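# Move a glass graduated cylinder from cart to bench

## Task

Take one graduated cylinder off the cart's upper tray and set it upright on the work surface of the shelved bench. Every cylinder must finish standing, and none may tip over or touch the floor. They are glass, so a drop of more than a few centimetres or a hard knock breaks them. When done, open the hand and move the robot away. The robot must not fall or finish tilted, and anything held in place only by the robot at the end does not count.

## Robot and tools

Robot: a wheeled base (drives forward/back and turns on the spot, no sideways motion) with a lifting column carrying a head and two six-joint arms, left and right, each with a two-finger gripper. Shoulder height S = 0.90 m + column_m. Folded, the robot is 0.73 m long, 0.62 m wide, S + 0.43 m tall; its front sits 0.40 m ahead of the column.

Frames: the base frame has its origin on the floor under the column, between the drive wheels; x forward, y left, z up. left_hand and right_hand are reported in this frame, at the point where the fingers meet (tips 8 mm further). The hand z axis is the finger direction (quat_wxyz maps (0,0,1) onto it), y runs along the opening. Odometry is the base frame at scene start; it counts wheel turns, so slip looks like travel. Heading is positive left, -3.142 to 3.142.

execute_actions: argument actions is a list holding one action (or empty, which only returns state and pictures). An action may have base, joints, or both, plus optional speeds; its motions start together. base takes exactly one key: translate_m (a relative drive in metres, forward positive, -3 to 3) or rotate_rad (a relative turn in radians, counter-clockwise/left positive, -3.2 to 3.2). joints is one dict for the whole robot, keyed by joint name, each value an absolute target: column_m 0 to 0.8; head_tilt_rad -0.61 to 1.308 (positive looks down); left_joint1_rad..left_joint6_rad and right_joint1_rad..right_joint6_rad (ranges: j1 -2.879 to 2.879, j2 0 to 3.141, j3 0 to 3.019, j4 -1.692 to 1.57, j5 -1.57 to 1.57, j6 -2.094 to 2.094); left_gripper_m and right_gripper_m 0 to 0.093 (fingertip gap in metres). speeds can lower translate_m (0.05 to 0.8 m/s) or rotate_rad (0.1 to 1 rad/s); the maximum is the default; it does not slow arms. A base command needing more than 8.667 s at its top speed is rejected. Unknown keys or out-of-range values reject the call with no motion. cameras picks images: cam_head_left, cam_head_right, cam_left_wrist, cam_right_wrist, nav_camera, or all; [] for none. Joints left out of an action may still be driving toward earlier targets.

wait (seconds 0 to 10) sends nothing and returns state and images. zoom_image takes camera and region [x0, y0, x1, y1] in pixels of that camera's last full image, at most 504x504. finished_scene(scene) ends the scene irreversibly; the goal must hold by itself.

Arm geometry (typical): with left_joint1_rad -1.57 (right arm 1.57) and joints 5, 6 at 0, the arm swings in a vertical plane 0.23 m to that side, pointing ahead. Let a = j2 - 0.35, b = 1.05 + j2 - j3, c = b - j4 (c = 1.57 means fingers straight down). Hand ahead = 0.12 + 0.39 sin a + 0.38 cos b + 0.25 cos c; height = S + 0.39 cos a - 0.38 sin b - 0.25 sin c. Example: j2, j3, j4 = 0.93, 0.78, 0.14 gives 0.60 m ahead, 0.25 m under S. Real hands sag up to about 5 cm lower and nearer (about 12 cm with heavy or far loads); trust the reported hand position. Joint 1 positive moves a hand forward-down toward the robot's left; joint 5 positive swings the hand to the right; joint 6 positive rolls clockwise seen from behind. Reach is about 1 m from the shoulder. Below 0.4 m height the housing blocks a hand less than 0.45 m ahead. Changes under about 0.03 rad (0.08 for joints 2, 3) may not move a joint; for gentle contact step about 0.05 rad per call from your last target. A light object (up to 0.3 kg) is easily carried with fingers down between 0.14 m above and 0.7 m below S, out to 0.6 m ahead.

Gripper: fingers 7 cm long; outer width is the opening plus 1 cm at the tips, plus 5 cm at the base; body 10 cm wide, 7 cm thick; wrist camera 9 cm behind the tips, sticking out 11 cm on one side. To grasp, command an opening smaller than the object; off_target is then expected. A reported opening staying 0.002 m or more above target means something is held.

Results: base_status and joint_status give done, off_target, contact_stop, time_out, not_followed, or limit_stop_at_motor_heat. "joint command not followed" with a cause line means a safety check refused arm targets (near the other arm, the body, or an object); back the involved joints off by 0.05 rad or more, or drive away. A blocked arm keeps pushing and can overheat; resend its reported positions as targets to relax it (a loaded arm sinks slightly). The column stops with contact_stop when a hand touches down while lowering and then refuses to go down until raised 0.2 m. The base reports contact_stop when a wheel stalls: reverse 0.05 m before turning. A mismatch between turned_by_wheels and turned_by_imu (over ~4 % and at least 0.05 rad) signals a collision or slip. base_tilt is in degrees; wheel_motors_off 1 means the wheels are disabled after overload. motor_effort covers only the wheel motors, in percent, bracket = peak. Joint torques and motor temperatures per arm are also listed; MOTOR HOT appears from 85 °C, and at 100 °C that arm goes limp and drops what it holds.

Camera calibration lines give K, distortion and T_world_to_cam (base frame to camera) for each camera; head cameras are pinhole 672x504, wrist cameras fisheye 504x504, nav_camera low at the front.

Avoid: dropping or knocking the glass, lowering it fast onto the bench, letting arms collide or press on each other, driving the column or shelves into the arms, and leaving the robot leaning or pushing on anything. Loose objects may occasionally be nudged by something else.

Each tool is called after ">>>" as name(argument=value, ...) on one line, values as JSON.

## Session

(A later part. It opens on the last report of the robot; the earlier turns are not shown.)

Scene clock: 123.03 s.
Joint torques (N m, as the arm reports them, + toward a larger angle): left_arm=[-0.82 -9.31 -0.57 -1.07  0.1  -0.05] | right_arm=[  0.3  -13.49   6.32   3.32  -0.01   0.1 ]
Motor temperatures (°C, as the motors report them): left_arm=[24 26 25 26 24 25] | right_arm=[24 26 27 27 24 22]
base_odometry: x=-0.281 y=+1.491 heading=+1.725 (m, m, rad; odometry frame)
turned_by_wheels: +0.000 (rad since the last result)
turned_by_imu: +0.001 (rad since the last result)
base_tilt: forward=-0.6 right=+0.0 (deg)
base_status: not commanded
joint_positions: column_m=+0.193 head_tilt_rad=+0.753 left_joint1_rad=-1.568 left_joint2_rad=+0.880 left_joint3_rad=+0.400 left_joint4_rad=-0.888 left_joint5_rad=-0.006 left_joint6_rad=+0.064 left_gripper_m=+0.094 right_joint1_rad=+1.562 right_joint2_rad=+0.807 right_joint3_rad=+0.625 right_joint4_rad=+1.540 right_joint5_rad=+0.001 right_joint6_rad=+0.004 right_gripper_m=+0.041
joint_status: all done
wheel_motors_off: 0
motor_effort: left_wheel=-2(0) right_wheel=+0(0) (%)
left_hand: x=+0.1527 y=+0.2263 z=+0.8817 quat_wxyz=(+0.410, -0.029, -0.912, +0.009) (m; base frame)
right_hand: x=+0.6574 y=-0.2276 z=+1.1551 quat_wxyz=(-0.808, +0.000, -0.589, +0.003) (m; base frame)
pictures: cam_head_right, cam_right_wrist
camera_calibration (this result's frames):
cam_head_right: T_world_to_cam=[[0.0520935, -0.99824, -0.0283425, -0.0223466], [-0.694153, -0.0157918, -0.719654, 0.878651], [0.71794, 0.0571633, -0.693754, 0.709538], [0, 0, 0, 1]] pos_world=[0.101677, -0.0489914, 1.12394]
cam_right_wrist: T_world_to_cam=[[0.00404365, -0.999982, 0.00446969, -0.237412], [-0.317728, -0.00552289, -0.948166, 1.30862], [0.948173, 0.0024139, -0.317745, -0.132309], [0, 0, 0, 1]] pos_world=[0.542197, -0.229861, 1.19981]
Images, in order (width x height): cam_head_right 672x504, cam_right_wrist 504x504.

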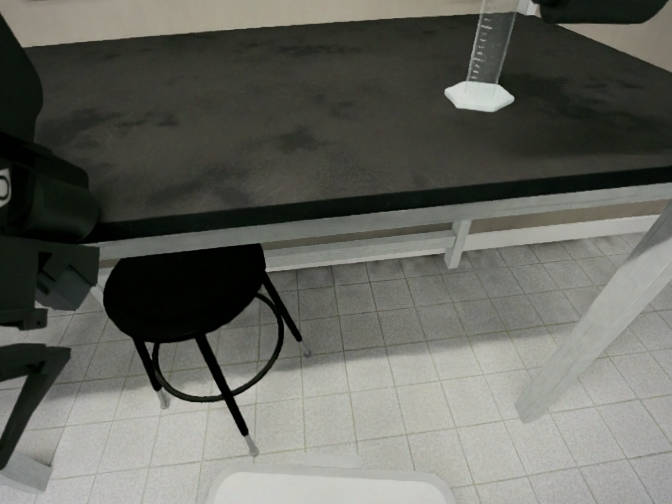

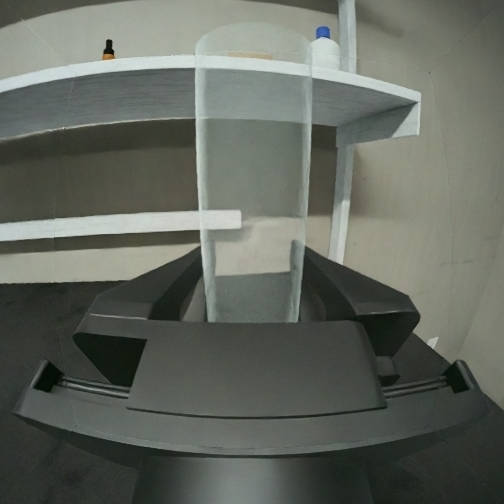

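>>> execute_actions(actions=[{"joints":{"right_gripper_m":0.093}}], cameras=["cam_head_right","cam_right_wrist"])

>>> execute_actions(actions=[{"base":{"translate_m":-0.1},"speeds":{"translate_m":0.05}}], cameras=["cam_head_right","cam_right_wrist"])

Scene clock: 127.87 s.
Joint torques (N m, as the arm reports them, + toward a larger angle): left_arm=[-0.78 -9.28 -0.5  -1.07  0.1  -0.05] | right_arm=[  0.32 -13.47   6.32   3.34  -0.02   0.1 ]
Motor temperatures (°C, as the motors report them): left_arm=[24 26 25 26 24 25] | right_arm=[24 26 27 27 24 22]
base_odometry: x=-0.281 y=+1.491 heading=+1.725 (m, m, rad; odometry frame)
turned_by_wheels: +0.000 (rad since the last result)
turned_by_imu: +0.001 (rad since the last result)
base_tilt: forward=-0.6 right=+0.0 (deg)
base_status: not commanded
joint_positions: column_m=+0.193 head_tilt_rad=+0.753 left_joint1_rad=-1.568 left_joint2_rad=+0.880 left_joint3_rad=+0.400 left_joint4_rad=-0.888 left_joint5_rad=-0.006 left_joint6_rad=+0.064 left_gripper_m=+0.094 right_joint1_rad=+1.562 right_joint2_rad=+0.807 right_joint3_rad=+0.625 right_joint4_rad=+1.540 right_joint5_rad=+0.001 right_joint6_rad=+0.004 right_gripper_m=+0.093
joint_status: all done
wheel_motors_off: 0
motor_effort: left_wheel=+0(0) right_wheel=+0(0) (%)
left_hand: x=+0.1527 y=+0.2263 z=+0.8817 quat_wxyz=(+0.410, -0.029, -0.912, +0.009) (m; base frame)
right_hand: x=+0.6574 y=-0.2276 z=+1.1551 quat_wxyz=(-0.808, +0.000, -0.589, +0.003) (m; base frame)
pictures: cam_head_right, cam_right_wrist
camera_calibration (this result's frames):
cam_head_right: T_world_to_cam=[[0.0520935, -0.99824, -0.0283425, -0.0223467], [-0.694153, -0.0157918, -0.719654, 0.878651], [0.71794, 0.0571633, -0.693754, 0.709538], [0, 0, 0, 1]] pos_world=[0.101677, -0.0489914, 1.12394]
cam_right_wrist: T_world_to_cam=[[0.00404365, -0.999982, 0.00446969, -0.237412], [-0.317728, -0.00552289, -0.948166, 1.30862], [0.948173, 0.0024139, -0.317745, -0.132309], [0, 0, 0, 1]] pos_world=[0.542197, -0.229861, 1.19981]
Images, in order (width x height): cam_head_right 672x504, cam_right_wrist 504x504.

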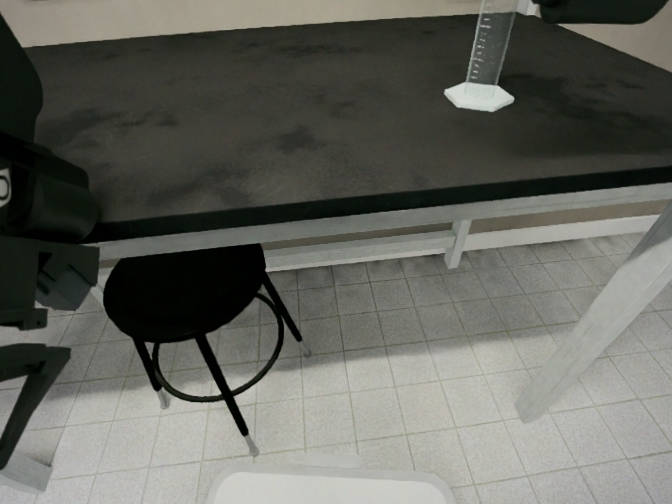

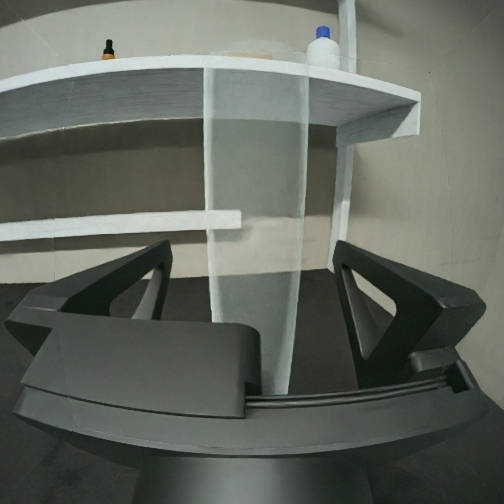

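Scene clock: 130.43 s.
Joint torques (N m, as the arm reports them, + toward a larger angle): left_arm=[-0.79 -9.42 -0.5  -1.07  0.09 -0.05] | right_arm=[  0.26 -13.46   6.14   3.33  -0.02   0.09]
Motor temperatures (°C, as the motors report them): left_arm=[24 26 25 26 24 25] | right_arm=[24 26 27 27 24 22]
base_odometry: x=-0.266 y=+1.392 heading=+1.724 (m, m, rad; odometry frame)
turned_by_wheels: -0.001 (rad since the last result)
turned_by_imu: -0.001 (rad since the last result)
base_tilt: forward=-0.6 right=+0.0 (deg)
base_status: done
joint_positions: column_m=+0.193 head_tilt_rad=+0.753 left_joint1_rad=-1.568 left_joint2_rad=+0.880 left_joint3_rad=+0.400 left_joint4_rad=-0.888 left_joint5_rad=-0.006 left_joint6_rad=+0.064 left_gripper_m=+0.094 right_joint1_rad=+1.562 right_joint2_rad=+0.805 right_joint3_rad=+0.627 right_joint4_rad=+1.540 right_joint5_rad=+0.001 right_joint6_rad=+0.004 right_gripper_m=+0.093
joint_status: not commanded
wheel_motors_off: 0
motor_effort: left_wheel=-1(33) right_wheel=+1(44) (%)
left_hand: x=+0.1525 y=+0.2263 z=+0.8818 quat_wxyz=(+0.410, -0.029, -0.912, +0.009) (m; base frame)
right_hand: x=+0.6579 y=-0.2276 z=+1.1567 quat_wxyz=(-0.809, +0.000, -0.588, +0.002) (m; base frame)
pictures: cam_head_right, cam_right_wrist
camera_calibration (this result's frames):
cam_head_right: T_world_to_cam=[[0.052087, -0.99824, -0.0283543, -0.0223324], [-0.694316, -0.0157918, -0.719497, 0.878473], [0.717783, 0.0571633, -0.693917, 0.709738], [0, 0, 0, 1]] pos_world=[0.101664, -0.0489914, 1.12392]
cam_right_wrist: T_world_to_cam=[[0.00405454, -0.999982, 0.00450131, -0.237456], [-0.314109, -0.00554708, -0.949371, 1.30936], [0.949378, 0.00243536, -0.314126, -0.13729], [0, 0, 0, 1]] pos_world=[0.542585, -0.229854, 1.20101]
Images, in order (width x height): cam_head_right 672x504, cam_right_wrist 504x504.

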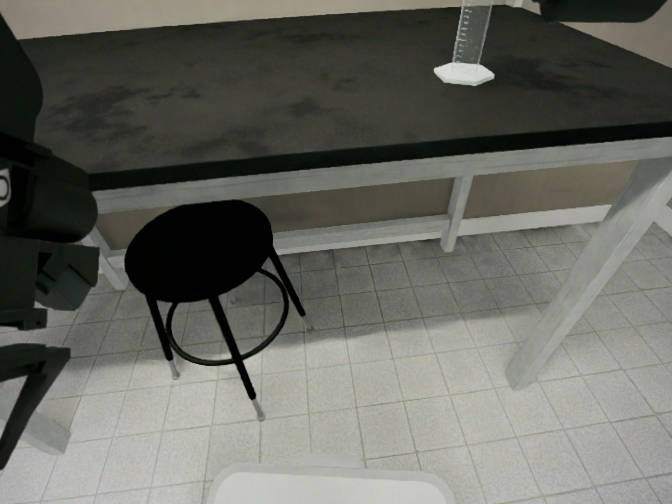

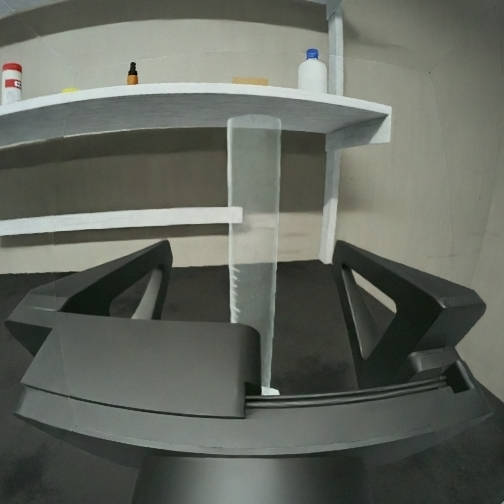

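>>> execute_actions(actions=[{"base":{"translate_m":-0.5},"speeds":{"translate_m":0.4},"joints":{"head_tilt_rad":0.45}}], cameras=["cam_head_right"])

>>> finished_scene(scene=2)

Scene clock: 134.07 s.
Joint torques (N m, as the arm reports them, + toward a larger angle): left_arm=[-0.79 -9.12 -0.55 -1.06  0.1  -0.05] | right_arm=[  0.36 -13.14   6.08   3.3   -0.02   0.1 ]
Motor temperatures (°C, as the motors report them): left_arm=[24 26 25 26 24 25] | right_arm=[24 26 27 27 24 22]
base_odometry: x=-0.190 y=+0.898 heading=+1.723 (m, m, rad; odometry frame)
turned_by_wheels: -0.001 (rad since the last result)
turned_by_imu: +0.000 (rad since the last result)
base_tilt: forward=-0.6 right=+0.0 (deg)
base_status: done
joint_positions: column_m=+0.193 head_tilt_rad=+0.468 left_joint1_rad=-1.568 left_joint2_rad=+0.880 left_joint3_rad=+0.400 left_joint4_rad=-0.888 left_joint5_rad=-0.006 left_joint6_rad=+0.064 left_gripper_m=+0.094 right_joint1_rad=+1.562 right_joint2_rad=+0.805 right_joint3_rad=+0.629 right_joint4_rad=+1.540 right_joint5_rad=+0.001 right_joint6_rad=+0.004 right_gripper_m=+0.093
joint_status: all done
wheel_motors_off: 0
motor_effort: left_wheel=-1(42) right_wheel=+1(35) (%)
left_hand: x=+0.1527 y=+0.2263 z=+0.8817 quat_wxyz=(+0.410, -0.029, -0.912, +0.009) (m; base frame)
right_hand: x=+0.6583 y=-0.2276 z=+1.1577 quat_wxyz=(-0.810, +0.000, -0.587, +0.002) (m; base frame)
pictures: cam_head_right
camera_calibration (this result's frames):
cam_head_right: T_world_to_cam=[[0.0579541, -0.99824, -0.0125838, -0.04122], [-0.464291, -0.0157918, -0.885542, 1.06275], [0.883785, 0.0571633, -0.464389, 0.430812], [0, 0, 0, 1]] pos_world=[0.115067, -0.0489914, 1.14065]
Images, in order (width x height): cam_head_right 672x504.

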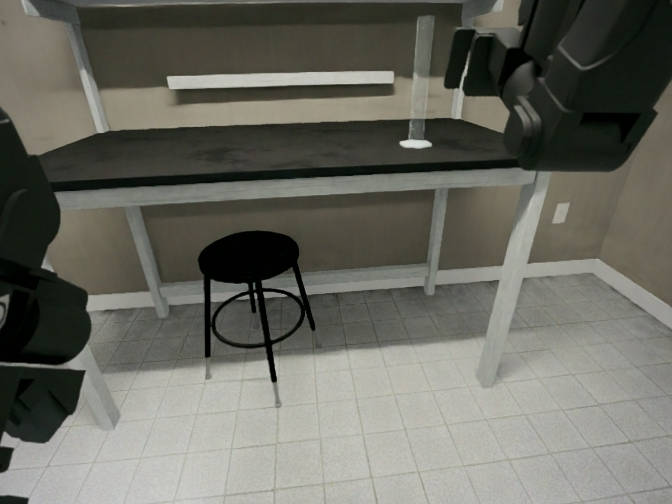

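The scene is finished: the task was done.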